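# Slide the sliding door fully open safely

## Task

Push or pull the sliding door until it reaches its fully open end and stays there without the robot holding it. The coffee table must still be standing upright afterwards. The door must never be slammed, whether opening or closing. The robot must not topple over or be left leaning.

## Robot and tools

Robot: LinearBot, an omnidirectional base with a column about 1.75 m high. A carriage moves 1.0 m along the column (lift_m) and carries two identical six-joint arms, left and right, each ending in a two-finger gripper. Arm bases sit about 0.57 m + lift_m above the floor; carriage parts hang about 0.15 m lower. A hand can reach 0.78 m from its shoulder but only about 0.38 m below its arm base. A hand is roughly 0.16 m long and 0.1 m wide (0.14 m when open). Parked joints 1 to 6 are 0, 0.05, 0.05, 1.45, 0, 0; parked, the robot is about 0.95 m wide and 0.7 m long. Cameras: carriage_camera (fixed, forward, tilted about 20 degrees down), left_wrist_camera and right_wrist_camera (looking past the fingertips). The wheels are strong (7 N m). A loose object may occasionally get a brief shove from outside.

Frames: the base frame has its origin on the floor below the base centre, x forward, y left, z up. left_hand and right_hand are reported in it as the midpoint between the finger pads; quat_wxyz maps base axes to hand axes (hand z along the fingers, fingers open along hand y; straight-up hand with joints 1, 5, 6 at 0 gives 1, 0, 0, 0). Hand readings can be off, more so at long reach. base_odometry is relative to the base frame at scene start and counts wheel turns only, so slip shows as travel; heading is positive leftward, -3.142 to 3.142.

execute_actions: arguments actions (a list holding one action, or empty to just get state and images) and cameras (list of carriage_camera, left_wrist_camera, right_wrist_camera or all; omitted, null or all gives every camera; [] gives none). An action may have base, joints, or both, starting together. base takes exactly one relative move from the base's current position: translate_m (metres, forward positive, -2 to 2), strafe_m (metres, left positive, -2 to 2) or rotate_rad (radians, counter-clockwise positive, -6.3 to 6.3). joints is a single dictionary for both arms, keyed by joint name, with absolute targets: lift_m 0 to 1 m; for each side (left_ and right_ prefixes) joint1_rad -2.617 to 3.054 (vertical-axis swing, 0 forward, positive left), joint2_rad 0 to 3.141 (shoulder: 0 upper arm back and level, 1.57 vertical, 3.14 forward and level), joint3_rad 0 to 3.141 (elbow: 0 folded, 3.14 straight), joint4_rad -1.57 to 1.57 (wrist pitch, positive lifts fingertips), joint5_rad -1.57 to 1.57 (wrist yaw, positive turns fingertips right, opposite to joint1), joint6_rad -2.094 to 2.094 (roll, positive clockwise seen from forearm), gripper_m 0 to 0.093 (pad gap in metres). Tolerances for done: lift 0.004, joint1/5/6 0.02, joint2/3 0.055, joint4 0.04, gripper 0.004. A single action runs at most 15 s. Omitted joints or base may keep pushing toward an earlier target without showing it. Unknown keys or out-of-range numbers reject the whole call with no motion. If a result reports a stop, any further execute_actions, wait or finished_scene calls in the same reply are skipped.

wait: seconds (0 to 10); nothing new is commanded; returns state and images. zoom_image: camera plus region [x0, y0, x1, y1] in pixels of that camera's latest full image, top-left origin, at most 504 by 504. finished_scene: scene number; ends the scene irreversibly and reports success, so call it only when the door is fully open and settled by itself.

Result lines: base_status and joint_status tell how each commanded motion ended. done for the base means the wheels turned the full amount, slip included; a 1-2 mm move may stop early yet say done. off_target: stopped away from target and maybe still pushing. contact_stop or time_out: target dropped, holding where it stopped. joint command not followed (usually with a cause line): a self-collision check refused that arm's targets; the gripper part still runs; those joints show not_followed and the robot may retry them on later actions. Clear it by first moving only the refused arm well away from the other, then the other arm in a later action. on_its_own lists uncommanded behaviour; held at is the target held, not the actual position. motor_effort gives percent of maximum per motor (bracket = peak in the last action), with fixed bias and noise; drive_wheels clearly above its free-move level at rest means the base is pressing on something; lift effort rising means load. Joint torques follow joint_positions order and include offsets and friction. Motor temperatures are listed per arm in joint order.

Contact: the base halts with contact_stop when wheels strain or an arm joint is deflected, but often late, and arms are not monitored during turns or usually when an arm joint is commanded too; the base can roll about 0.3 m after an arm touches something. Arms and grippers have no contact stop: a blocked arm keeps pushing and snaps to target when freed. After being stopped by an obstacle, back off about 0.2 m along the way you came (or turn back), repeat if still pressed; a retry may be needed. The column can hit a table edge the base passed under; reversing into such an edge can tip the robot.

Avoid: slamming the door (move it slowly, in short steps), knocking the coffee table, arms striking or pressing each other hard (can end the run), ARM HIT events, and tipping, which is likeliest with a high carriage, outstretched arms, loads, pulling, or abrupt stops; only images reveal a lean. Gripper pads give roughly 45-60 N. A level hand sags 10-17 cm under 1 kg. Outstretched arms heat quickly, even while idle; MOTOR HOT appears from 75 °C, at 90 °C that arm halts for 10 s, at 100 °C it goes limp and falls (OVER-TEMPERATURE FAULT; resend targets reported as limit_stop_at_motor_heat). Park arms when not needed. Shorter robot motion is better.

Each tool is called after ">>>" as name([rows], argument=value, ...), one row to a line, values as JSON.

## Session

>>> execute_actions(actions=[])

Scene clock: 0.00 s.
Joint torques (N m, as the arm reports them, + toward a larger angle): no reading
Motor temperatures (°C, as the motors report them): left_arm=[27 31 30 34 27 30] | right_arm=[29 27 29 27 27 29]
base_odometry: x=+0.000 y=+0.000 heading=+0.000 (m, m, rad; odometry frame)
base_status: not commanded
joint_positions: lift_m=+0.298 left_joint1_rad=+0.018 left_joint2_rad=+0.047 left_joint3_rad=+0.042 left_joint4_rad=+1.488 left_joint5_rad=+0.035 left_joint6_rad=-0.004 left_gripper_m=+0.094 right_joint1_rad=-0.018 right_joint2_rad=+0.056 right_joint3_rad=+0.060 right_joint4_rad=+1.453 right_joint5_rad=+0.041 right_joint6_rad=-0.005 right_gripper_m=+0.094
joint_status: not commanded
motor_effort: lift_m=+22 drive_wheels=+2 (%)
left_hand: x=+0.3005 y=+0.3229 z=+1.3262 quat_wxyz=(+0.999, +0.017, +0.044, +0.006) (m; base frame)
right_hand: x=+0.3059 y=-0.3362 z=+1.3303 quat_wxyz=(+0.998, +0.021, +0.056, -0.013) (m; base frame)
pictures: carriage_camera, left_wrist_camera, right_wrist_camera
Images, in order (width x height): carriage_camera 504x504, left_wrist_camera 504x504, right_wrist_camera 504x504.

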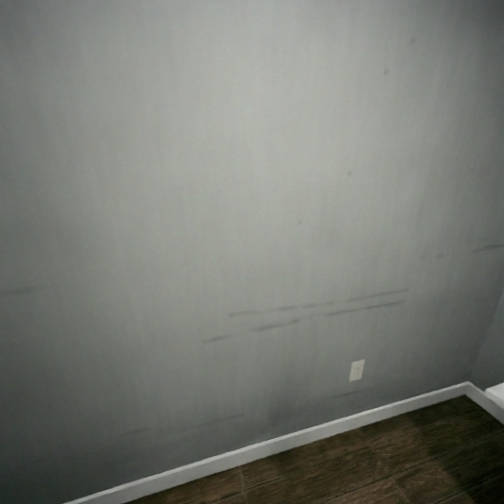

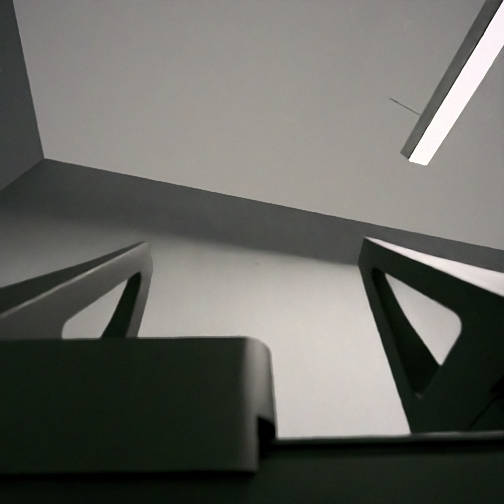

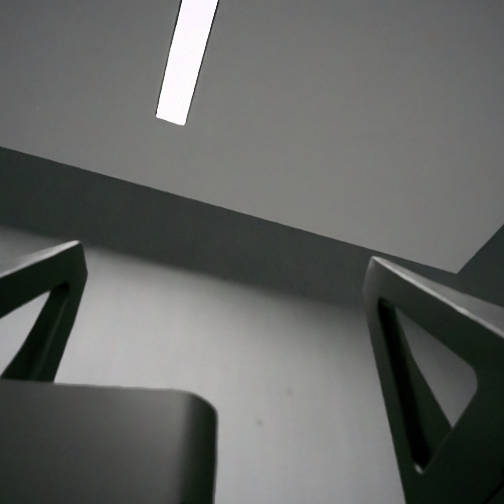

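>>> execute_actions([
  {"base":{"rotate_rad":-1.4}},
], cameras=["carriage_camera"])

>>> execute_actions([
  {"base":{"rotate_rad":-1.3}},
], cameras=["carriage_camera"])

>>> execute_actions([
  {"base":{"rotate_rad":-1.3}},
], cameras=["carriage_camera"])

Scene clock: 5.20 s.
Joint torques (N m, as the arm reports them, + toward a larger angle): left_arm=[ 0.    3.73  5.48 -0.21  0.05  0.  ] | right_arm=[-0.19  3.86  5.79 -0.15 -0.1  -0.02]
Motor temperatures (°C, as the motors report them): left_arm=[27 31 30 34 27 30] | right_arm=[29 27 30 27 27 29]
base_odometry: x=+0.000 y=+0.000 heading=-1.400 (m, m, rad; odometry frame)
base_status: done
joint_positions: lift_m=+0.298 left_joint1_rad=+0.018 left_joint2_rad=+0.047 left_joint3_rad=+0.042 left_joint4_rad=+1.488 left_joint5_rad=+0.035 left_joint6_rad=-0.004 left_gripper_m=+0.094 right_joint1_rad=-0.018 right_joint2_rad=+0.056 right_joint3_rad=+0.060 right_joint4_rad=+1.453 right_joint5_rad=+0.041 right_joint6_rad=-0.005 right_gripper_m=+0.094
joint_status: not commanded
motor_effort: lift_m=+22(22) drive_wheels=+8(16) (%)
left_hand: x=+0.3005 y=+0.3229 z=+1.3262 quat_wxyz=(+0.999, +0.017, +0.044, +0.006) (m; base frame)
right_hand: x=+0.3060 y=-0.3362 z=+1.3303 quat_wxyz=(+0.998, +0.021, +0.057, -0.013) (m; base frame)
pictures: carriage_camera
Images, in order (width x height): carriage_camera 504x504.

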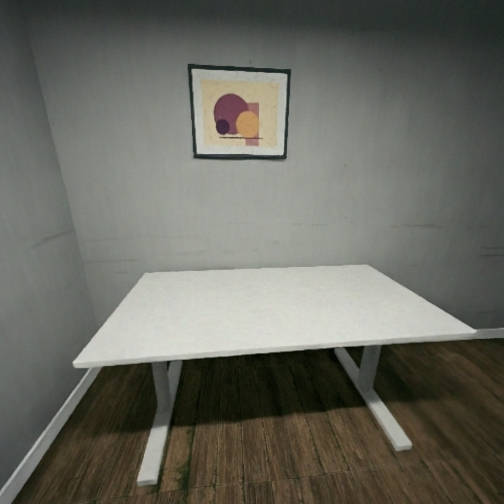

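Scene clock: 8.03 s.
Joint torques (N m, as the arm reports them, + toward a larger angle): left_arm=[ 0.06  3.98  5.47 -0.21  0.07  0.01] | right_arm=[-0.29  3.7   5.8  -0.11 -0.1  -0.01]
Motor temperatures (°C, as the motors report them): left_arm=[27 31 30 34 27 30] | right_arm=[29 27 30 27 27 29]
base_odometry: x=+0.000 y=+0.000 heading=-2.699 (m, m, rad; odometry frame)
base_status: done
joint_positions: lift_m=+0.298 left_joint1_rad=+0.018 left_joint2_rad=+0.047 left_joint3_rad=+0.042 left_joint4_rad=+1.488 left_joint5_rad=+0.035 left_joint6_rad=-0.004 left_gripper_m=+0.094 right_joint1_rad=-0.018 right_joint2_rad=+0.056 right_joint3_rad=+0.060 right_joint4_rad=+1.453 right_joint5_rad=+0.041 right_joint6_rad=-0.005 right_gripper_m=+0.094
joint_status: not commanded
motor_effort: lift_m=+22(22) drive_wheels=+8(16) (%)
left_hand: x=+0.3005 y=+0.3229 z=+1.3262 quat_wxyz=(+0.999, +0.017, +0.044, +0.006) (m; base frame)
right_hand: x=+0.3060 y=-0.3362 z=+1.3303 quat_wxyz=(+0.998, +0.021, +0.057, -0.013) (m; base frame)
pictures: carriage_camera
Images, in order (width x height): carriage_camera 504x504.

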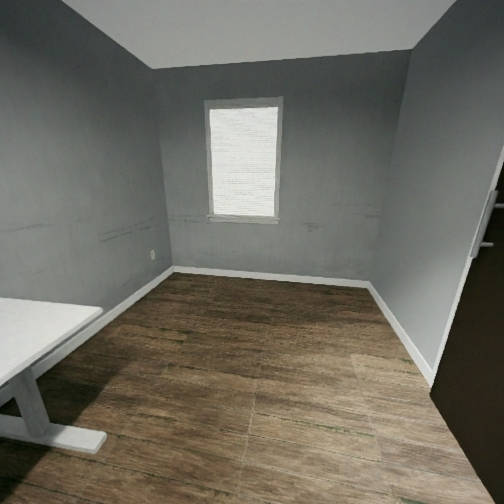

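Scene clock: 10.87 s.
Joint torques (N m, as the arm reports them, + toward a larger angle): left_arm=[-0.06  3.77  5.34 -0.24  0.05  0.  ] | right_arm=[-0.16  3.81  5.79 -0.12 -0.13 -0.02]
Motor temperatures (°C, as the motors report them): left_arm=[27 31 30 34 27 30] | right_arm=[29 28 30 27 27 29]
base_odometry: x=+0.000 y=+0.000 heading=+2.285 (m, m, rad; odometry frame)
base_status: done
joint_positions: lift_m=+0.298 left_joint1_rad=+0.018 left_joint2_rad=+0.047 left_joint3_rad=+0.042 left_joint4_rad=+1.488 left_joint5_rad=+0.035 left_joint6_rad=-0.004 left_gripper_m=+0.094 right_joint1_rad=-0.018 right_joint2_rad=+0.056 right_joint3_rad=+0.060 right_joint4_rad=+1.453 right_joint5_rad=+0.041 right_joint6_rad=-0.005 right_gripper_m=+0.094
joint_status: not commanded
motor_effort: lift_m=+22(22) drive_wheels=+8(16) (%)
left_hand: x=+0.3005 y=+0.3229 z=+1.3262 quat_wxyz=(+0.999, +0.017, +0.044, +0.006) (m; base frame)
right_hand: x=+0.3060 y=-0.3362 z=+1.3303 quat_wxyz=(+0.998, +0.021, +0.057, -0.013) (m; base frame)
pictures: carriage_camera
Images, in order (width x height): carriage_camera 504x504.

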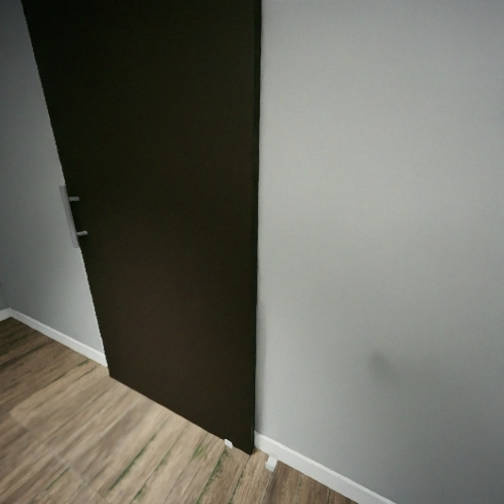

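>>> execute_actions([
  {"base":{"rotate_rad":-0.5},"joints":{"lift_m":0.16,"left_joint2_rad":1.2,"left_joint3_rad":0.9,"left_joint4_rad":0.3}},
], cameras=["carriage_camera"])

Scene clock: 15.53 s.
Joint torques (N m, as the arm reports them, + toward a larger angle): left_arm=[ 0.07 -3.61  9.11  2.64  0.08  0.03] | right_arm=[-0.32  3.65  5.71 -0.13 -0.07 -0.01]
Motor temperatures (°C, as the motors report them): left_arm=[27 31 31 34 27 30] | right_arm=[29 28 31 27 27 29]
base_odometry: x=+0.000 y=+0.000 heading=+1.785 (m, m, rad; odometry frame)
base_status: done
joint_positions: lift_m=+0.160 left_joint1_rad=+0.018 left_joint2_rad=+1.197 left_joint3_rad=+0.882 left_joint4_rad=+0.302 left_joint5_rad=+0.034 left_joint6_rad=-0.004 left_gripper_m=+0.094 right_joint1_rad=-0.018 right_joint2_rad=+0.056 right_joint3_rad=+0.060 right_joint4_rad=+1.452 right_joint5_rad=+0.041 right_joint6_rad=-0.005 right_gripper_m=+0.094
joint_status: all done
motor_effort: lift_m=+19(19) drive_wheels=+9(17) (%)
left_hand: x=+0.6981 y=+0.3303 z=+1.0962 quat_wxyz=(+0.702, +0.004, +0.712, -0.007) (m; base frame)
right_hand: x=+0.3061 y=-0.3361 z=+1.1926 quat_wxyz=(+0.998, +0.021, +0.057, -0.013) (m; base frame)
pictures: carriage_camera
Images, in order (width x height): carriage_camera 504x504.

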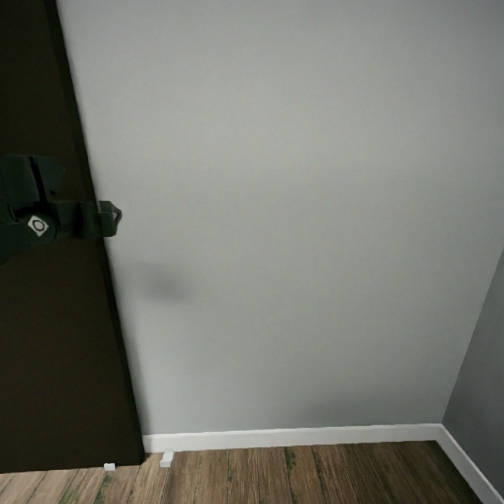

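>>> execute_actions([
  {"base":{"rotate_rad":0.04}},
], cameras=[])

>>> execute_actions([
  {"base":{"translate_m":-0.1}},
], cameras=[])

>>> execute_actions([
  {"base":{"strafe_m":0.8}},
])

Scene clock: 18.77 s.
Joint torques (N m, as the arm reports them, + toward a larger angle): left_arm=[-0.14 -3.95  9.16  2.58  0.08  0.03] | right_arm=[-0.18  3.79  5.75 -0.12 -0.09  0.01]
Motor temperatures (°C, as the motors report them): left_arm=[27 31 31 35 27 30] | right_arm=[29 28 31 27 27 29]
base_odometry: x=+0.000 y=+0.000 heading=+1.825 (m, m, rad; odometry frame)
base_status: done
joint_positions: lift_m=+0.160 left_joint1_rad=+0.018 left_joint2_rad=+1.197 left_joint3_rad=+0.882 left_joint4_rad=+0.302 left_joint5_rad=+0.035 left_joint6_rad=-0.004 left_gripper_m=+0.094 right_joint1_rad=-0.018 right_joint2_rad=+0.056 right_joint3_rad=+0.060 right_joint4_rad=+1.453 right_joint5_rad=+0.041 right_joint6_rad=-0.005 right_gripper_m=+0.094
joint_status: not commanded
motor_effort: lift_m=+19(19) drive_wheels=+3(6) (%)
left_hand: x=+0.6980 y=+0.3301 z=+1.0962 quat_wxyz=(+0.702, +0.005, +0.712, -0.007) (m; base frame)
right_hand: x=+0.3060 y=-0.3361 z=+1.1927 quat_wxyz=(+0.998, +0.021, +0.057, -0.013) (m; base frame)
pictures: none
No camera images: the call's "cameras" was empty. Leave "cameras" out to get every camera's image.

Scene clock: 20.40 s.
Joint torques (N m, as the arm reports them, + toward a larger angle): left_arm=[ 0.14 -3.66  9.08  2.6   0.09  0.06] | right_arm=[-0.15  3.81  5.81 -0.14 -0.08 -0.01]
Motor temperatures (°C, as the motors report them): left_arm=[27 32 32 35 27 30] | right_arm=[29 28 31 27 27 29]
base_odometry: x=+0.025 y=-0.097 heading=+1.824 (m, m, rad; odometry frame)
base_status: done
joint_positions: lift_m=+0.160 left_joint1_rad=+0.018 left_joint2_rad=+1.197 left_joint3_rad=+0.882 left_joint4_rad=+0.303 left_joint5_rad=+0.035 left_joint6_rad=-0.004 left_gripper_m=+0.094 right_joint1_rad=-0.018 right_joint2_rad=+0.056 right_joint3_rad=+0.060 right_joint4_rad=+1.453 right_joint5_rad=+0.041 right_joint6_rad=-0.005 right_gripper_m=+0.094
joint_status: not commanded
motor_effort: lift_m=+20(20) drive_wheels=-9(13) (%)
left_hand: x=+0.6981 y=+0.3301 z=+1.0965 quat_wxyz=(+0.703, +0.005, +0.711, -0.007) (m; base frame)
right_hand: x=+0.3058 y=-0.3361 z=+1.1927 quat_wxyz=(+0.998, +0.021, +0.056, -0.013) (m; base frame)
pictures: none
No camera images: the call's "cameras" was empty. Leave "cameras" out to get every camera's image.

Scene clock: 24.37 s.
Joint torques (N m, as the arm reports them, + toward a larger angle): left_arm=[ 0.1  -3.83  9.25  2.6   0.11  0.04] | right_arm=[-0.23  3.72  5.83 -0.13 -0.1   0.01]
Motor temperatures (°C, as the motors report them): left_arm=[27 32 32 36 27 30] | right_arm=[29 28 31 27 27 29]
base_odometry: x=-0.749 y=-0.298 heading=+1.824 (m, m, rad; odometry frame)
base_status: done
joint_positions: lift_m=+0.160 left_joint1_rad=+0.018 left_joint2_rad=+1.197 left_joint3_rad=+0.882 left_joint4_rad=+0.303 left_joint5_rad=+0.036 left_joint6_rad=-0.004 left_gripper_m=+0.094 right_joint1_rad=-0.018 right_joint2_rad=+0.056 right_joint3_rad=+0.060 right_joint4_rad=+1.453 right_joint5_rad=+0.041 right_joint6_rad=-0.005 right_gripper_m=+0.094
joint_status: not commanded
motor_effort: lift_m=+20(20) drive_wheels=-3(10) (%)
left_hand: x=+0.6980 y=+0.3299 z=+1.0965 quat_wxyz=(+0.703, +0.005, +0.711, -0.008) (m; base frame)
right_hand: x=+0.3058 y=-0.3362 z=+1.1927 quat_wxyz=(+0.998, +0.021, +0.056, -0.013) (m; base frame)
pictures: carriage_camera, left_wrist_camera, right_wrist_camera
Images, in order (width x height): carriage_camera 504x504, left_wrist_camera 504x504, right_wrist_camera 504x504.

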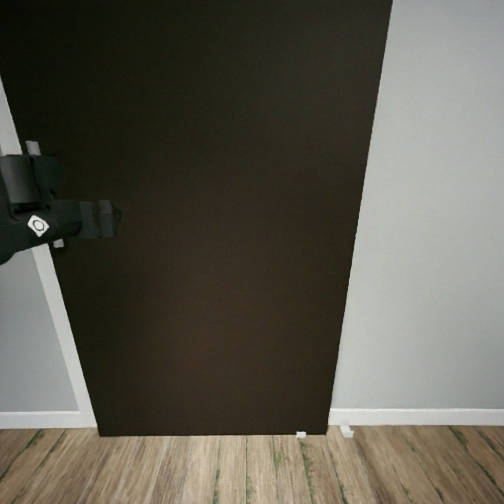

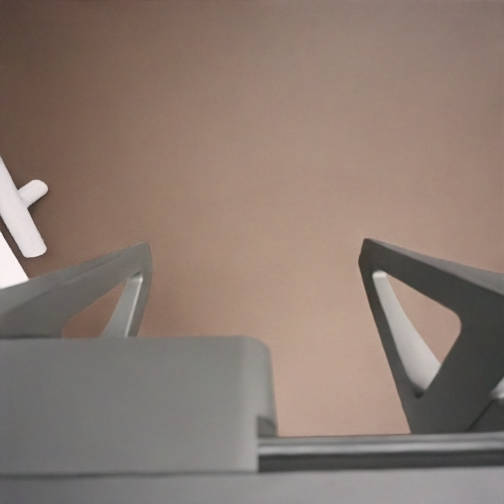

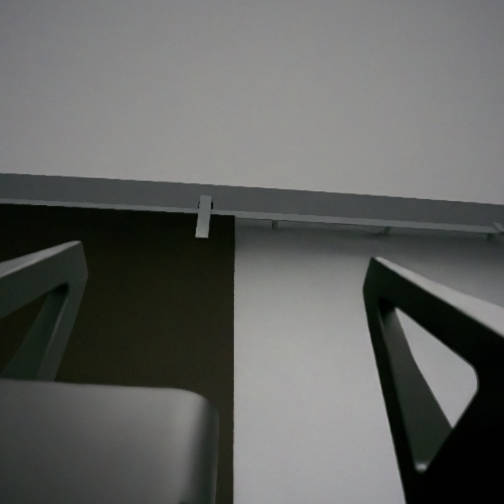

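>>> execute_actions([
  {"base":{"strafe_m":0.22},"joints":{"lift_m":0.24}},
], cameras=["carriage_camera","left_wrist_camera"])

Scene clock: 28.03 s.
Joint torques (N m, as the arm reports them, + toward a larger angle): left_arm=[-0.2  -3.67  8.32  2.55  0.11 -0.02] | right_arm=[-0.05  3.68  5.69 -0.14 -0.11  0.  ]
Motor temperatures (°C, as the motors report them): left_arm=[27 32 33 37 27 30] | right_arm=[29 28 32 27 27 29]
base_odometry: x=-0.962 y=-0.353 heading=+1.825 (m, m, rad; odometry frame)
base_status: done
joint_positions: lift_m=+0.240 left_joint1_rad=+0.018 left_joint2_rad=+1.197 left_joint3_rad=+0.893 left_joint4_rad=+0.307 left_joint5_rad=+0.036 left_joint6_rad=-0.004 left_gripper_m=+0.094 right_joint1_rad=-0.018 right_joint2_rad=+0.056 right_joint3_rad=+0.060 right_joint4_rad=+1.453 right_joint5_rad=+0.042 right_joint6_rad=-0.005 right_gripper_m=+0.094
joint_status: all done
motor_effort: lift_m=+23(28) drive_wheels=-3(9) (%)
left_hand: x=+0.6983 y=+0.3299 z=+1.1829 quat_wxyz=(+0.708, +0.005, +0.706, -0.008) (m; base frame)
right_hand: x=+0.3060 y=-0.3362 z=+1.2723 quat_wxyz=(+0.998, +0.021, +0.057, -0.013) (m; base frame)
pictures: carriage_camera, left_wrist_camera
Images, in order (width x height): carriage_camera 504x504, left_wrist_camera 504x504.

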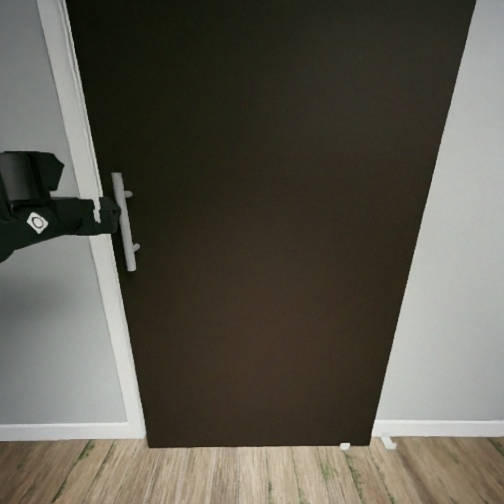

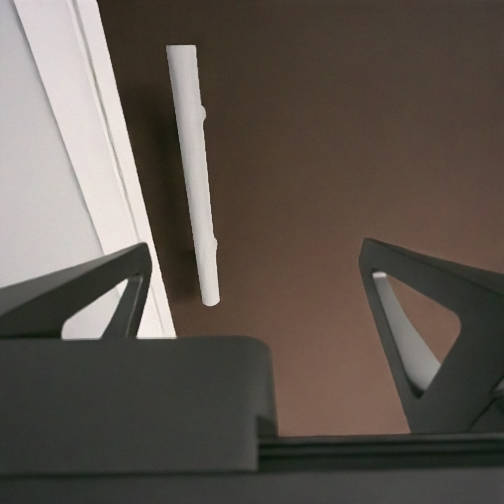

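>>> execute_actions([
  {"base":{"strafe_m":0.04},"joints":{"lift_m":0.27}},
], cameras=[])

>>> execute_actions([
  {"base":{"translate_m":0.12}},
], cameras=["carriage_camera","left_wrist_camera"])

Scene clock: 31.70 s.
Joint torques (N m, as the arm reports them, + toward a larger angle): left_arm=[ 0.03 -3.78  8.15  2.57  0.08  0.02] | right_arm=[-0.24  3.74  5.67 -0.12 -0.12  0.01]
Motor temperatures (°C, as the motors report them): left_arm=[27 32 33 37 27 30] | right_arm=[29 28 32 27 27 29]
base_odometry: x=-1.001 y=-0.364 heading=+1.825 (m, m, rad; odometry frame)
base_status: done
joint_positions: lift_m=+0.270 left_joint1_rad=+0.018 left_joint2_rad=+1.197 left_joint3_rad=+0.893 left_joint4_rad=+0.308 left_joint5_rad=+0.035 left_joint6_rad=-0.004 left_gripper_m=+0.094 right_joint1_rad=-0.018 right_joint2_rad=+0.056 right_joint3_rad=+0.060 right_joint4_rad=+1.452 right_joint5_rad=+0.042 right_joint6_rad=-0.005 right_gripper_m=+0.094
joint_status: all done
motor_effort: lift_m=+23(26) drive_wheels=-3(8) (%)
left_hand: x=+0.6983 y=+0.3300 z=+1.2132 quat_wxyz=(+0.709, +0.005, +0.706, -0.007) (m; base frame)
right_hand: x=+0.3061 y=-0.3363 z=+1.3023 quat_wxyz=(+0.998, +0.021, +0.057, -0.013) (m; base frame)
pictures: none
No camera images: the call's "cameras" was empty. Leave "cameras" out to get every camera's image.

Scene clock: 33.50 s.
Joint torques (N m, as the arm reports them, + toward a larger angle): left_arm=[ 0.02 -3.87  8.28  2.56  0.11  0.02] | right_arm=[-0.21  3.84  5.78 -0.14 -0.14  0.  ]
Motor temperatures (°C, as the motors report them): left_arm=[27 32 33 37 27 30] | right_arm=[29 28 32 27 27 29]
base_odometry: x=-1.031 y=-0.247 heading=+1.826 (m, m, rad; odometry frame)
base_status: done
joint_positions: lift_m=+0.270 left_joint1_rad=+0.018 left_joint2_rad=+1.197 left_joint3_rad=+0.893 left_joint4_rad=+0.307 left_joint5_rad=+0.035 left_joint6_rad=-0.004 left_gripper_m=+0.094 right_joint1_rad=-0.018 right_joint2_rad=+0.056 right_joint3_rad=+0.060 right_joint4_rad=+1.452 right_joint5_rad=+0.042 right_joint6_rad=-0.005 right_gripper_m=+0.094
joint_status: not commanded
motor_effort: lift_m=+23(23) drive_wheels=-6(14) (%)
left_hand: x=+0.6983 y=+0.3300 z=+1.2131 quat_wxyz=(+0.708, +0.005, +0.706, -0.007) (m; base frame)
right_hand: x=+0.3061 y=-0.3363 z=+1.3023 quat_wxyz=(+0.998, +0.021, +0.057, -0.013) (m; base frame)
pictures: carriage_camera, left_wrist_camera
Images, in order (width x height): carriage_camera 504x504, left_wrist_camera 504x504.

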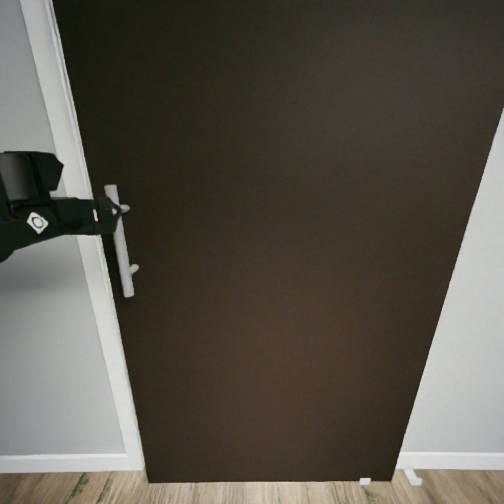

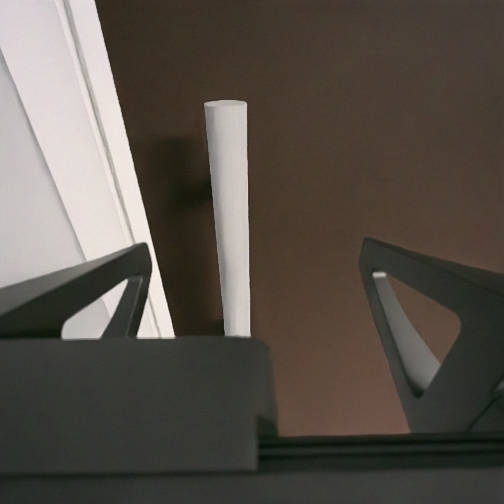

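>>> execute_actions([
  {"base":{"translate_m":0.075},"joints":{"lift_m":0.23}},
], cameras=["carriage_camera","left_wrist_camera"])

Scene clock: 37.13 s.
Joint torques (N m, as the arm reports them, + toward a larger angle): left_arm=[-0.08 -3.86  8.44  2.6   0.1  -0.02] | right_arm=[-0.2   3.7   5.83 -0.15 -0.13  0.  ]
Motor temperatures (°C, as the motors report them): left_arm=[27 32 34 38 27 30] | right_arm=[29 29 32 27 27 29]
base_odometry: x=-1.051 y=-0.175 heading=+1.826 (m, m, rad; odometry frame)
base_status: done
joint_positions: lift_m=+0.230 left_joint1_rad=+0.018 left_joint2_rad=+1.197 left_joint3_rad=+0.893 left_joint4_rad=+0.303 left_joint5_rad=+0.035 left_joint6_rad=-0.004 left_gripper_m=+0.094 right_joint1_rad=-0.018 right_joint2_rad=+0.056 right_joint3_rad=+0.060 right_joint4_rad=+1.453 right_joint5_rad=+0.042 right_joint6_rad=-0.005 right_gripper_m=+0.094
joint_status: all done
motor_effort: lift_m=+21(20) drive_wheels=-6(13) (%)
left_hand: x=+0.6983 y=+0.3300 z=+1.1724 quat_wxyz=(+0.707, +0.005, +0.707, -0.007) (m; base frame)
right_hand: x=+0.3058 y=-0.3362 z=+1.2626 quat_wxyz=(+0.998, +0.021, +0.056, -0.013) (m; base frame)
pictures: carriage_camera, left_wrist_camera
Images, in order (width x height): carriage_camera 504x504, left_wrist_camera 504x504.

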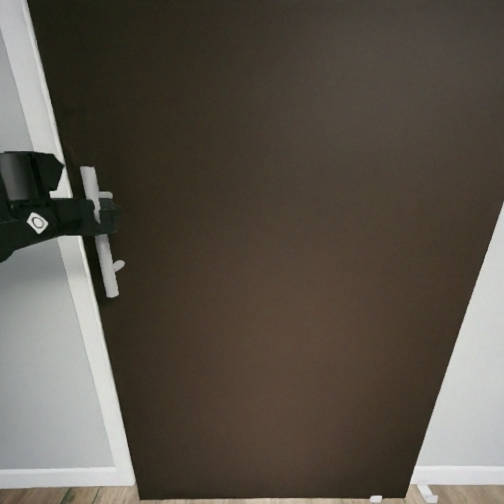

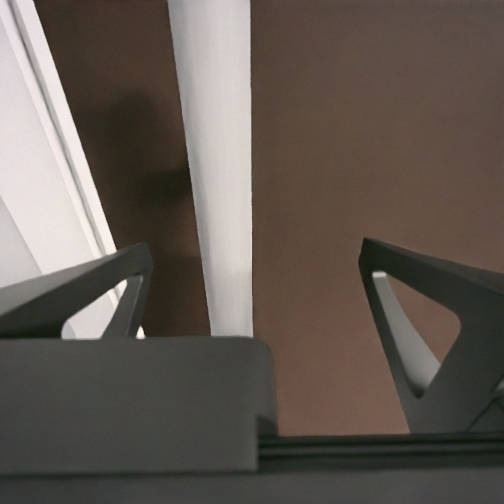

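>>> execute_actions([
  {"base":{"translate_m":0.02}},
], cameras=[])

>>> execute_actions([
  {"joints":{"left_gripper_m":0.0}},
], cameras=["left_wrist_camera"])

>>> execute_actions([
  {"base":{"strafe_m":-0.15},"joints":{"left_joint1_rad":0.0}},
])

Scene clock: 40.23 s.
Joint torques (N m, as the arm reports them, + toward a larger angle): left_arm=[ 0.09 -3.76  8.21  2.56  0.06 -0.02] | right_arm=[-0.2   3.69  5.94 -0.12 -0.12  0.  ]
Motor temperatures (°C, as the motors report them): left_arm=[27 32 34 38 27 30] | right_arm=[29 29 32 27 27 29]
base_odometry: x=-1.056 y=-0.156 heading=+1.827 (m, m, rad; odometry frame)
base_status: done
joint_positions: lift_m=+0.230 left_joint1_rad=+0.018 left_joint2_rad=+1.197 left_joint3_rad=+0.893 left_joint4_rad=+0.304 left_joint5_rad=+0.035 left_joint6_rad=-0.004 left_gripper_m=+0.094 right_joint1_rad=-0.018 right_joint2_rad=+0.056 right_joint3_rad=+0.060 right_joint4_rad=+1.453 right_joint5_rad=+0.042 right_joint6_rad=-0.005 right_gripper_m=+0.094
joint_status: not commanded
motor_effort: lift_m=+20(20) drive_wheels=+6(13) (%)
left_hand: x=+0.6983 y=+0.3300 z=+1.1725 quat_wxyz=(+0.707, +0.005, +0.707, -0.007) (m; base frame)
right_hand: x=+0.3060 y=-0.3362 z=+1.2625 quat_wxyz=(+0.998, +0.021, +0.057, -0.013) (m; base frame)
pictures: none
No camera images: the call's "cameras" was empty. Leave "cameras" out to get every camera's image.

Scene clock: 40.97 s.
Joint torques (N m, as the arm reports them, + toward a larger angle): left_arm=[-1.18 -3.85  8.21  2.55  0.49 -0.01] | right_arm=[-0.3   3.68  5.88 -0.12 -0.1   0.  ]
Motor temperatures (°C, as the motors report them): left_arm=[27 32 34 38 27 30] | right_arm=[29 29 32 27 27 29]
base_odometry: x=-1.056 y=-0.156 heading=+1.827 (m, m, rad; odometry frame)
base_status: not commanded
joint_positions: lift_m=+0.230 left_joint1_rad=+0.032 left_joint2_rad=+1.197 left_joint3_rad=+0.893 left_joint4_rad=+0.305 left_joint5_rad=-0.003 left_joint6_rad=-0.004 left_gripper_m=+0.024 right_joint1_rad=-0.018 right_joint2_rad=+0.056 right_joint3_rad=+0.060 right_joint4_rad=+1.453 right_joint5_rad=+0.042 right_joint6_rad=-0.005 right_gripper_m=+0.094
joint_status: left_gripper_m off_target (ended at +0.024, target +0.000)
motor_effort: lift_m=+20(20) drive_wheels=-6(7) (%)
left_hand: x=+0.6981 y=+0.3425 z=+1.1729 quat_wxyz=(+0.708, -0.014, +0.706, +0.011) (m; base frame)
right_hand: x=+0.3060 y=-0.3362 z=+1.2625 quat_wxyz=(+0.998, +0.021, +0.057, -0.013) (m; base frame)
pictures: left_wrist_camera
Images, in order (width x height): left_wrist_camera 504x504.

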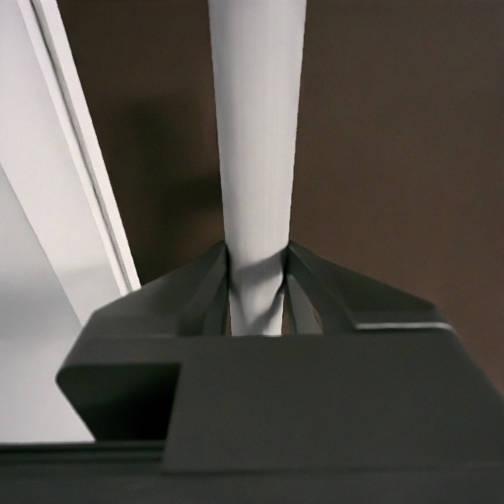

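Scene clock: 43.33 s.
Joint torques (N m, as the arm reports them, + toward a larger angle): left_arm=[ 2.38 -3.92  8.11  2.51 -0.43  0.01] | right_arm=[-0.25  3.72  5.82 -0.12 -0.1   0.  ]
Motor temperatures (°C, as the motors report them): left_arm=[27 32 34 38 28 30] | right_arm=[29 29 32 27 27 29]
base_odometry: x=-0.911 y=-0.117 heading=+1.827 (m, m, rad; odometry frame)
base_status: done
joint_positions: lift_m=+0.230 left_joint1_rad=-0.028 left_joint2_rad=+1.199 left_joint3_rad=+0.893 left_joint4_rad=+0.308 left_joint5_rad=+0.089 left_joint6_rad=-0.004 left_gripper_m=+0.024 right_joint1_rad=-0.018 right_joint2_rad=+0.056 right_joint3_rad=+0.060 right_joint4_rad=+1.453 right_joint5_rad=+0.041 right_joint6_rad=-0.005 right_gripper_m=+0.094
joint_status: left_joint1_rad off_target (ended at -0.028, target +0.000)
motor_effort: lift_m=+20(21) drive_wheels=-2(17) (%)
left_hand: x=+0.6977 y=+0.3016 z=+1.1726 quat_wxyz=(+0.707, +0.040, +0.705, -0.043) (m; base frame)
right_hand: x=+0.3060 y=-0.3362 z=+1.2625 quat_wxyz=(+0.998, +0.021, +0.057, -0.013) (m; base frame)
pictures: carriage_camera, left_wrist_camera, right_wrist_camera
Images, in order (width x height): carriage_camera 504x504, left_wrist_camera 504x504, right_wrist_camera 504x504.

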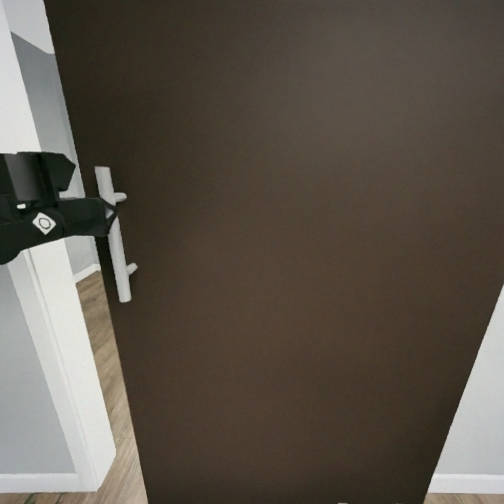

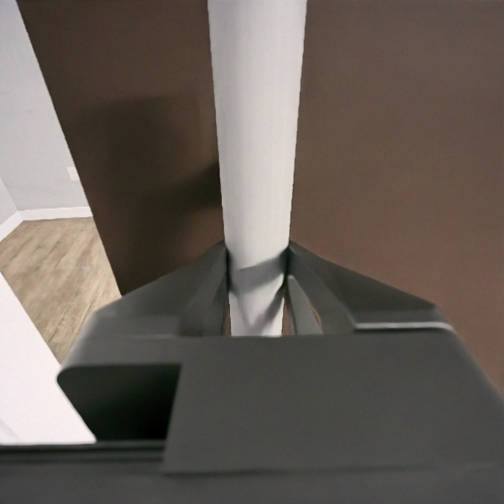

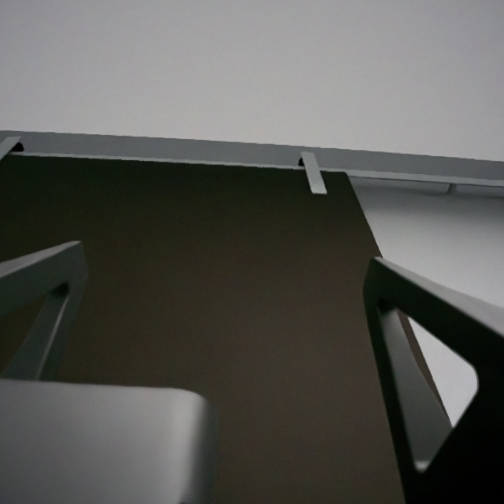

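>>> execute_actions([
  {"base":{"strafe_m":-0.3},"joints":{"left_joint1_rad":-0.03}},
], cameras=["right_wrist_camera"])

>>> execute_actions([
  {"base":{"strafe_m":-0.3},"joints":{"left_joint1_rad":-0.03}},
], cameras=["right_wrist_camera","carriage_camera"])

Scene clock: 52.97 s.
Joint torques (N m, as the arm reports them, + toward a larger angle): left_arm=[ 2.54 -4.91  7.56  2.56 -1.17  0.02] | right_arm=[-0.26  3.76  5.8  -0.14 -0.1  -0.01]
Motor temperatures (°C, as the motors report them): left_arm=[28 33 35 39 28 30] | right_arm=[29 29 33 27 27 29]
base_odometry: x=-0.621 y=-0.041 heading=+1.827 (m, m, rad; odometry frame)
base_status: done
joint_positions: lift_m=+0.230 left_joint1_rad=-0.058 left_joint2_rad=+1.211 left_joint3_rad=+0.903 left_joint4_rad=+0.305 left_joint5_rad=+0.147 left_joint6_rad=-0.003 left_gripper_m=+0.024 right_joint1_rad=-0.018 right_joint2_rad=+0.056 right_joint3_rad=+0.060 right_joint4_rad=+1.452 right_joint5_rad=+0.041 right_joint6_rad=-0.005 right_gripper_m=+0.094
joint_status: left_joint1_rad off_target (ended at -0.058, target -0.030)
motor_effort: lift_m=+20(20) drive_wheels=-2(16) (%)
left_hand: x=+0.6977 y=+0.2790 z=+1.1721 quat_wxyz=(+0.702, +0.071, +0.704, -0.074) (m; base frame)
right_hand: x=+0.3061 y=-0.3362 z=+1.2625 quat_wxyz=(+0.998, +0.021, +0.057, -0.013) (m; base frame)
pictures: right_wrist_camera
Images, in order (width x height): right_wrist_camera 504x504.

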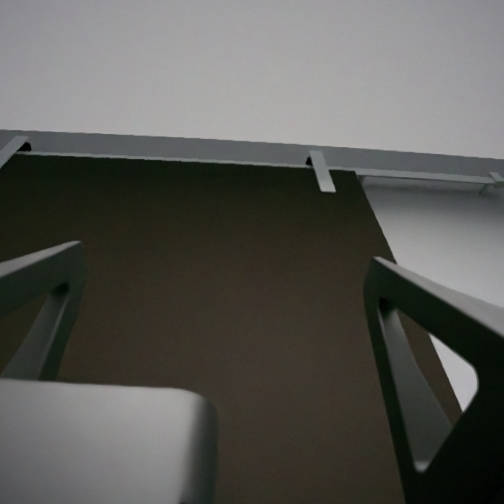

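Scene clock: 54.97 s.
Joint torques (N m, as the arm reports them, + toward a larger angle): left_arm=[-0.62 -4.71  7.51  2.56  0.66 -0.01] | right_arm=[-0.16  3.74  5.85 -0.15 -0.13 -0.01]
Motor temperatures (°C, as the motors report them): left_arm=[28 33 35 39 28 30] | right_arm=[29 29 33 27 27 29]
base_odometry: x=-0.517 y=-0.013 heading=+1.828 (m, m, rad; odometry frame)
base_status: strafe_m contact_stop (by the wheels' count: -0.107 of -0.300)
joint_positions: lift_m=+0.230 left_joint1_rad=-0.022 left_joint2_rad=+1.210 left_joint3_rad=+0.903 left_joint4_rad=+0.303 left_joint5_rad=-0.016 left_joint6_rad=-0.003 left_gripper_m=+0.024 right_joint1_rad=-0.018 right_joint2_rad=+0.056 right_joint3_rad=+0.060 right_joint4_rad=+1.452 right_joint5_rad=+0.043 right_joint6_rad=-0.005 right_gripper_m=+0.094
joint_status: all done
motor_effort: lift_m=+20(20) drive_wheels=-1(12) (%)
left_hand: x=+0.7014 y=+0.3222 z=+1.1720 quat_wxyz=(+0.706, +0.001, +0.708, -0.003) (m; base frame)
right_hand: x=+0.3061 y=-0.3364 z=+1.2625 quat_wxyz=(+0.998, +0.022, +0.057, -0.013) (m; base frame)
pictures: carriage_camera, right_wrist_camera
Images, in order (width x height): carriage_camera 504x504, right_wrist_camera 504x504.

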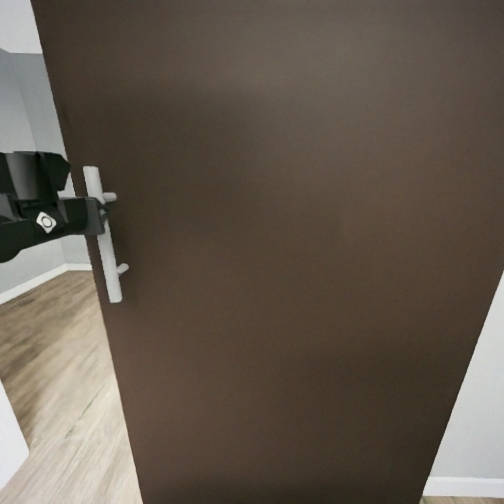

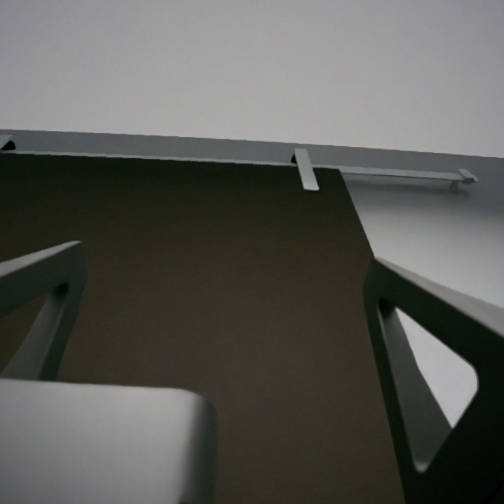

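>>> execute_actions([
  {"base":{"strafe_m":-0.13},"joints":{"left_joint1_rad":-0.03}},
], cameras=["right_wrist_camera"])

>>> execute_actions([
  {"base":{"strafe_m":-0.1},"joints":{"left_joint1_rad":-0.03}},
], cameras=["right_wrist_camera"])

Scene clock: 58.50 s.
Joint torques (N m, as the arm reports them, + toward a larger angle): left_arm=[-0.81 -4.65  7.51  2.63  0.69  0.  ] | right_arm=[-0.08  3.68  5.79 -0.1  -0.12  0.  ]
Motor temperatures (°C, as the motors report them): left_arm=[28 33 35 40 28 30] | right_arm=[29 29 33 27 27 29]
base_odometry: x=-0.459 y=+0.003 heading=+1.828 (m, m, rad; odometry frame)
base_status: strafe_m contact_stop (by the wheels' count: -0.061 of -0.130)
joint_positions: lift_m=+0.230 left_joint1_rad=-0.021 left_joint2_rad=+1.208 left_joint3_rad=+0.903 left_joint4_rad=+0.301 left_joint5_rad=-0.017 left_joint6_rad=-0.004 left_gripper_m=+0.024 right_joint1_rad=-0.018 right_joint2_rad=+0.056 right_joint3_rad=+0.060 right_joint4_rad=+1.452 right_joint5_rad=+0.043 right_joint6_rad=-0.005 right_gripper_m=+0.094
joint_status: all done
motor_effort: lift_m=+20(20) drive_wheels=-1(11) (%)
left_hand: x=+0.7011 y=+0.3225 z=+1.1721 quat_wxyz=(+0.706, +0.000, +0.709, -0.003) (m; base frame)
right_hand: x=+0.3061 y=-0.3365 z=+1.2625 quat_wxyz=(+0.998, +0.022, +0.057, -0.013) (m; base frame)
pictures: right_wrist_camera
Images, in order (width x height): right_wrist_camera 504x504.

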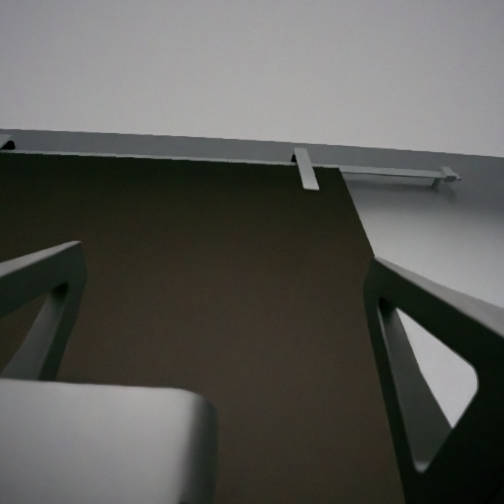

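not run: a stop came earlier in this reply.

>>> execute_actions([
  {"base":{"strafe_m":-0.15},"joints":{"left_joint1_rad":-0.07}},
], cameras=["right_wrist_camera"])

>>> execute_actions([
  {"base":{"strafe_m":-0.1},"joints":{"left_joint1_rad":-0.07}},
], cameras=["right_wrist_camera"])

Scene clock: 63.20 s.
Joint torques (N m, as the arm reports them, + toward a larger angle): left_arm=[ 2.35 -4.93  7.66  2.49 -0.5   0.03] | right_arm=[-0.17  3.7   5.77 -0.09 -0.13 -0.01]
Motor temperatures (°C, as the motors report them): left_arm=[28 33 35 40 29 30] | right_arm=[29 29 33 27 27 29]
base_odometry: x=-0.314 y=+0.041 heading=+1.828 (m, m, rad; odometry frame)
base_status: done
joint_positions: lift_m=+0.230 left_joint1_rad=-0.097 left_joint2_rad=+1.211 left_joint3_rad=+0.903 left_joint4_rad=+0.308 left_joint5_rad=+0.088 left_joint6_rad=-0.004 left_gripper_m=+0.024 right_joint1_rad=-0.018 right_joint2_rad=+0.056 right_joint3_rad=+0.060 right_joint4_rad=+1.452 right_joint5_rad=+0.043 right_joint6_rad=-0.005 right_gripper_m=+0.094
joint_status: left_joint1_rad off_target (ended at -0.097, target -0.070)
motor_effort: lift_m=+20(21) drive_wheels=-2(13) (%)
left_hand: x=+0.6977 y=+0.2726 z=+1.1727 quat_wxyz=(+0.704, +0.064, +0.704, -0.067) (m; base frame)
right_hand: x=+0.3061 y=-0.3365 z=+1.2625 quat_wxyz=(+0.998, +0.022, +0.057, -0.013) (m; base frame)
pictures: right_wrist_camera
Images, in order (width x height): right_wrist_camera 504x504.

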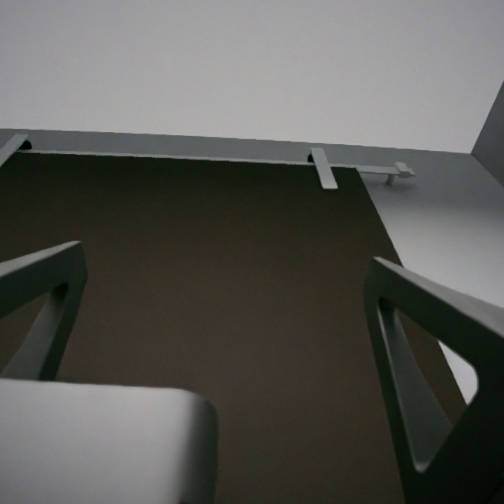

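Scene clock: 64.97 s.
Joint torques (N m, as the arm reports them, + toward a larger angle): left_arm=[-1.45 -4.82  7.67  2.52  0.73 -0.01] | right_arm=[-0.23  3.83  5.78 -0.11 -0.13 -0.01]
Motor temperatures (°C, as the motors report them): left_arm=[28 33 35 40 29 30] | right_arm=[29 29 33 27 27 29]
base_odometry: x=-0.242 y=+0.061 heading=+1.829 (m, m, rad; odometry frame)
base_status: strafe_m contact_stop (by the wheels' count: -0.074 of -0.100)
joint_positions: lift_m=+0.230 left_joint1_rad=-0.054 left_joint2_rad=+1.211 left_joint3_rad=+0.903 left_joint4_rad=+0.308 left_joint5_rad=-0.022 left_joint6_rad=-0.003 left_gripper_m=+0.024 right_joint1_rad=-0.018 right_joint2_rad=+0.056 right_joint3_rad=+0.060 right_joint4_rad=+1.453 right_joint5_rad=+0.043 right_joint6_rad=-0.005 right_gripper_m=+0.094
joint_status: all done
motor_effort: lift_m=+20(20) drive_wheels=-1(12) (%)
left_hand: x=+0.7014 y=+0.3095 z=+1.1725 quat_wxyz=(+0.707, +0.010, +0.707, -0.012) (m; base frame)
right_hand: x=+0.3060 y=-0.3364 z=+1.2625 quat_wxyz=(+0.998, +0.022, +0.057, -0.013) (m; base frame)
pictures: right_wrist_camera
Images, in order (width x height): right_wrist_camera 504x504.

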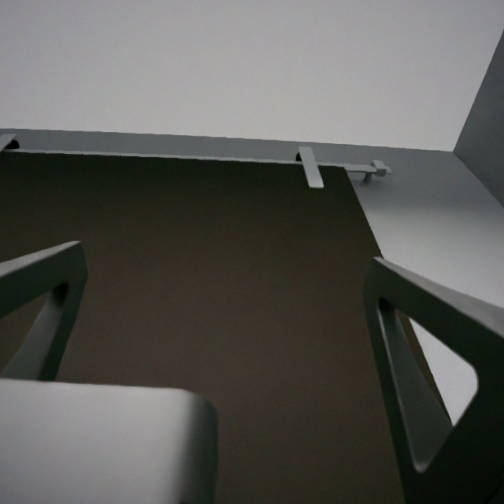

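>>> execute_actions([
  {"base":{"strafe_m":-0.07},"joints":{"left_joint1_rad":-0.085}},
], cameras=["right_wrist_camera"])

>>> execute_actions([
  {"base":{"strafe_m":-0.04},"joints":{"left_joint1_rad":-0.085}},
], cameras=["right_wrist_camera"])

Scene clock: 68.63 s.
Joint torques (N m, as the arm reports them, + toward a larger angle): left_arm=[ 0.36 -4.72  7.4   2.52  0.25  0.05] | right_arm=[-0.3   3.72  5.81 -0.13 -0.12 -0.01]
Motor temperatures (°C, as the motors report them): left_arm=[28 33 36 40 29 30] | right_arm=[29 29 33 27 27 29]
base_odometry: x=-0.174 y=+0.079 heading=+1.829 (m, m, rad; odometry frame)
base_status: done
joint_positions: lift_m=+0.230 left_joint1_rad=-0.088 left_joint2_rad=+1.211 left_joint3_rad=+0.903 left_joint4_rad=+0.310 left_joint5_rad=+0.023 left_joint6_rad=-0.003 left_gripper_m=+0.024 right_joint1_rad=-0.018 right_joint2_rad=+0.056 right_joint3_rad=+0.060 right_joint4_rad=+1.453 right_joint5_rad=+0.043 right_joint6_rad=-0.005 right_gripper_m=+0.094
joint_status: all done
motor_effort: lift_m=+20(21) drive_wheels=-1(12) (%)
left_hand: x=+0.6998 y=+0.2873 z=+1.1732 quat_wxyz=(+0.707, +0.038, +0.705, -0.041) (m; base frame)
right_hand: x=+0.3060 y=-0.3364 z=+1.2625 quat_wxyz=(+0.998, +0.022, +0.057, -0.013) (m; base frame)
pictures: right_wrist_camera
Images, in order (width x height): right_wrist_camera 504x504.

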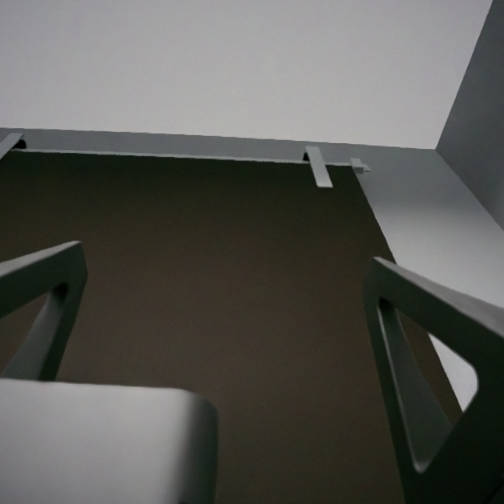

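Scene clock: 69.83 s.
Joint torques (N m, as the arm reports them, + toward a larger angle): left_arm=[-1.8  -4.78  7.59  2.56  0.79  0.01] | right_arm=[-0.19  3.8   5.83 -0.13 -0.13  0.  ]
Motor temperatures (°C, as the motors report them): left_arm=[28 33 36 40 29 30] | right_arm=[29 29 33 27 27 29]
base_odometry: x=-0.140 y=+0.088 heading=+1.829 (m, m, rad; odometry frame)
base_status: strafe_m contact_stop (by the wheels' count: -0.036 of -0.040)
joint_positions: lift_m=+0.230 left_joint1_rad=-0.065 left_joint2_rad=+1.211 left_joint3_rad=+0.903 left_joint4_rad=+0.308 left_joint5_rad=-0.029 left_joint6_rad=-0.003 left_gripper_m=+0.024 right_joint1_rad=-0.018 right_joint2_rad=+0.056 right_joint3_rad=+0.060 right_joint4_rad=+1.452 right_joint5_rad=+0.042 right_joint6_rad=-0.005 right_gripper_m=+0.094
joint_status: all done
motor_effort: lift_m=+21(20) drive_wheels=+0(10) (%)
left_hand: x=+0.7012 y=+0.3058 z=+1.1726 quat_wxyz=(+0.707, +0.012, +0.707, -0.014) (m; base frame)
right_hand: x=+0.3061 y=-0.3364 z=+1.2625 quat_wxyz=(+0.998, +0.021, +0.057, -0.013) (m; base frame)
pictures: right_wrist_camera
Images, in order (width x height): right_wrist_camera 504x504.

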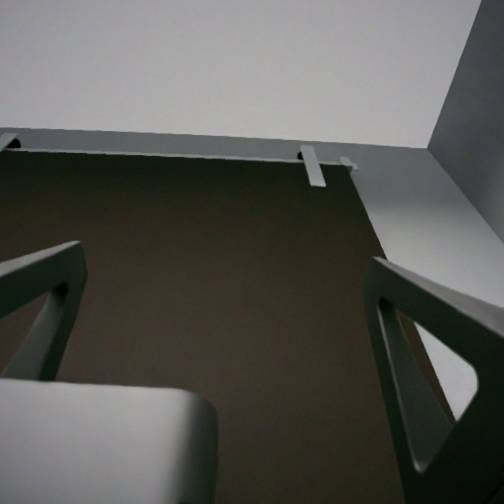

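Gap about 22 px (~6 cm).

>>> execute_actions([
  {"base":{"strafe_m":-0.03},"joints":{"left_joint1_rad":-0.09}},
], cameras=["right_wrist_camera"])

>>> execute_actions([
  {"base":{"strafe_m":-0.03},"joints":{"left_joint1_rad":-0.09}},
], cameras=["right_wrist_camera"])

Scene clock: 73.03 s.
Joint torques (N m, as the arm reports them, + toward a larger angle): left_arm=[-1.61 -4.84  7.63  2.51  0.82  0.  ] | right_arm=[-0.28  3.71  5.91 -0.11 -0.12  0.  ]
Motor temperatures (°C, as the motors report them): left_arm=[28 33 36 40 29 30] | right_arm=[29 29 33 27 27 29]
base_odometry: x=-0.111 y=+0.096 heading=+1.829 (m, m, rad; odometry frame)
base_status: done
joint_positions: lift_m=+0.230 left_joint1_rad=-0.075 left_joint2_rad=+1.211 left_joint3_rad=+0.903 left_joint4_rad=+0.308 left_joint5_rad=-0.029 left_joint6_rad=-0.003 left_gripper_m=+0.024 right_joint1_rad=-0.018 right_joint2_rad=+0.056 right_joint3_rad=+0.060 right_joint4_rad=+1.452 right_joint5_rad=+0.042 right_joint6_rad=-0.005 right_gripper_m=+0.094
joint_status: all done
motor_effort: lift_m=+20(20) drive_wheels=+0(10) (%)
left_hand: x=+0.7010 y=+0.3020 z=+1.1727 quat_wxyz=(+0.707, +0.015, +0.707, -0.017) (m; base frame)
right_hand: x=+0.3061 y=-0.3364 z=+1.2625 quat_wxyz=(+0.998, +0.021, +0.057, -0.013) (m; base frame)
pictures: right_wrist_camera
Images, in order (width x height): right_wrist_camera 504x504.

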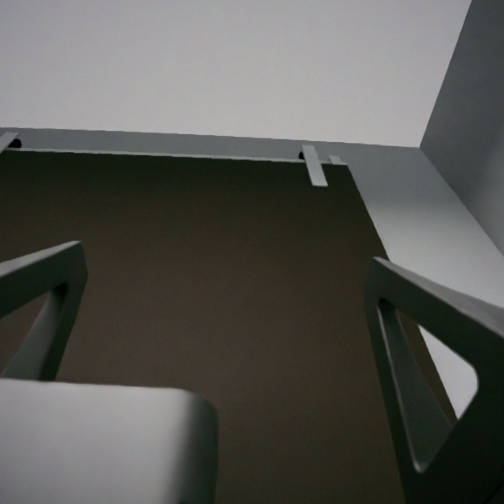

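Scene clock: 74.37 s.
Joint torques (N m, as the arm reports them, + toward a larger angle): left_arm=[-1.78 -4.97  7.66  2.54  0.84  0.02] | right_arm=[-0.24  3.69  5.72 -0.11 -0.07 -0.02]
Motor temperatures (°C, as the motors report them): left_arm=[28 33 36 40 29 30] | right_arm=[29 29 33 27 27 29]
base_odometry: x=-0.082 y=+0.104 heading=+1.829 (m, m, rad; odometry frame)
base_status: done
joint_positions: lift_m=+0.230 left_joint1_rad=-0.074 left_joint2_rad=+1.211 left_joint3_rad=+0.903 left_joint4_rad=+0.308 left_joint5_rad=-0.033 left_joint6_rad=-0.003 left_gripper_m=+0.024 right_joint1_rad=-0.018 right_joint2_rad=+0.056 right_joint3_rad=+0.060 right_joint4_rad=+1.452 right_joint5_rad=+0.042 right_joint6_rad=-0.005 right_gripper_m=+0.094
joint_status: all done
motor_effort: lift_m=+20(20) drive_wheels=+1(9) (%)
left_hand: x=+0.7010 y=+0.3030 z=+1.1727 quat_wxyz=(+0.707, +0.013, +0.707, -0.015) (m; base frame)
right_hand: x=+0.3061 y=-0.3364 z=+1.2625 quat_wxyz=(+0.998, +0.021, +0.057, -0.013) (m; base frame)
pictures: right_wrist_camera
Images, in order (width x height): right_wrist_camera 504x504.

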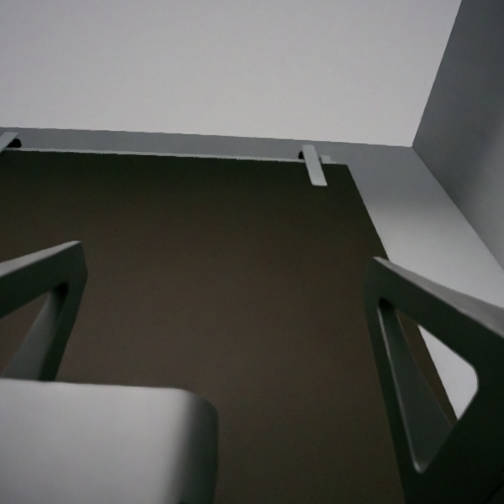

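>>> execute_actions([
  {"base":{"strafe_m":-0.035},"joints":{"left_joint1_rad":-0.09}},
], cameras=["right_wrist_camera"])

Scene clock: 77.23 s.
Joint torques (N m, as the arm reports them, + toward a larger angle): left_arm=[-4.51 -4.98  7.8   2.57  1.53 -0.01] | right_arm=[-0.22  3.62  5.75 -0.08 -0.11  0.01]
Motor temperatures (°C, as the motors report them): left_arm=[28 33 36 41 29 30] | right_arm=[29 29 33 27 27 29]
base_odometry: x=-0.048 y=+0.113 heading=+1.829 (m, m, rad; odometry frame)
base_status: done
joint_positions: lift_m=+0.230 left_joint1_rad=-0.040 left_joint2_rad=+1.211 left_joint3_rad=+0.903 left_joint4_rad=+0.310 left_joint5_rad=-0.089 left_joint6_rad=-0.003 left_gripper_m=+0.024 right_joint1_rad=-0.018 right_joint2_rad=+0.056 right_joint3_rad=+0.060 right_joint4_rad=+1.452 right_joint5_rad=+0.042 right_joint6_rad=-0.005 right_gripper_m=+0.094
joint_status: left_joint1_rad off_target (ended at -0.040, target -0.090)
motor_effort: lift_m=+21(20) drive_wheels=+3(10) (%)
left_hand: x=+0.7014 y=+0.3269 z=+1.1730 quat_wxyz=(+0.707, -0.018, +0.706, +0.016) (m; base frame)
right_hand: x=+0.3061 y=-0.3364 z=+1.2625 quat_wxyz=(+0.998, +0.021, +0.057, -0.013) (m; base frame)
pictures: right_wrist_camera
Images, in order (width x height): right_wrist_camera 504x504.

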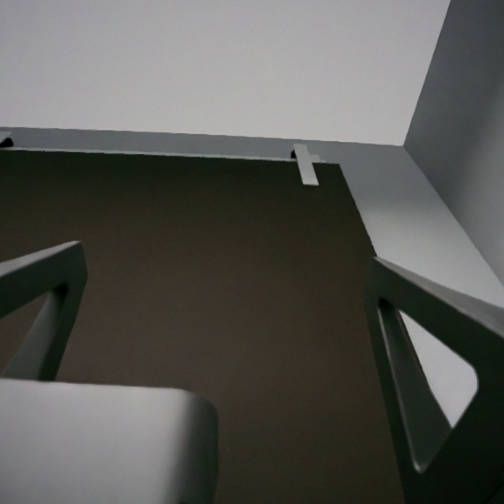

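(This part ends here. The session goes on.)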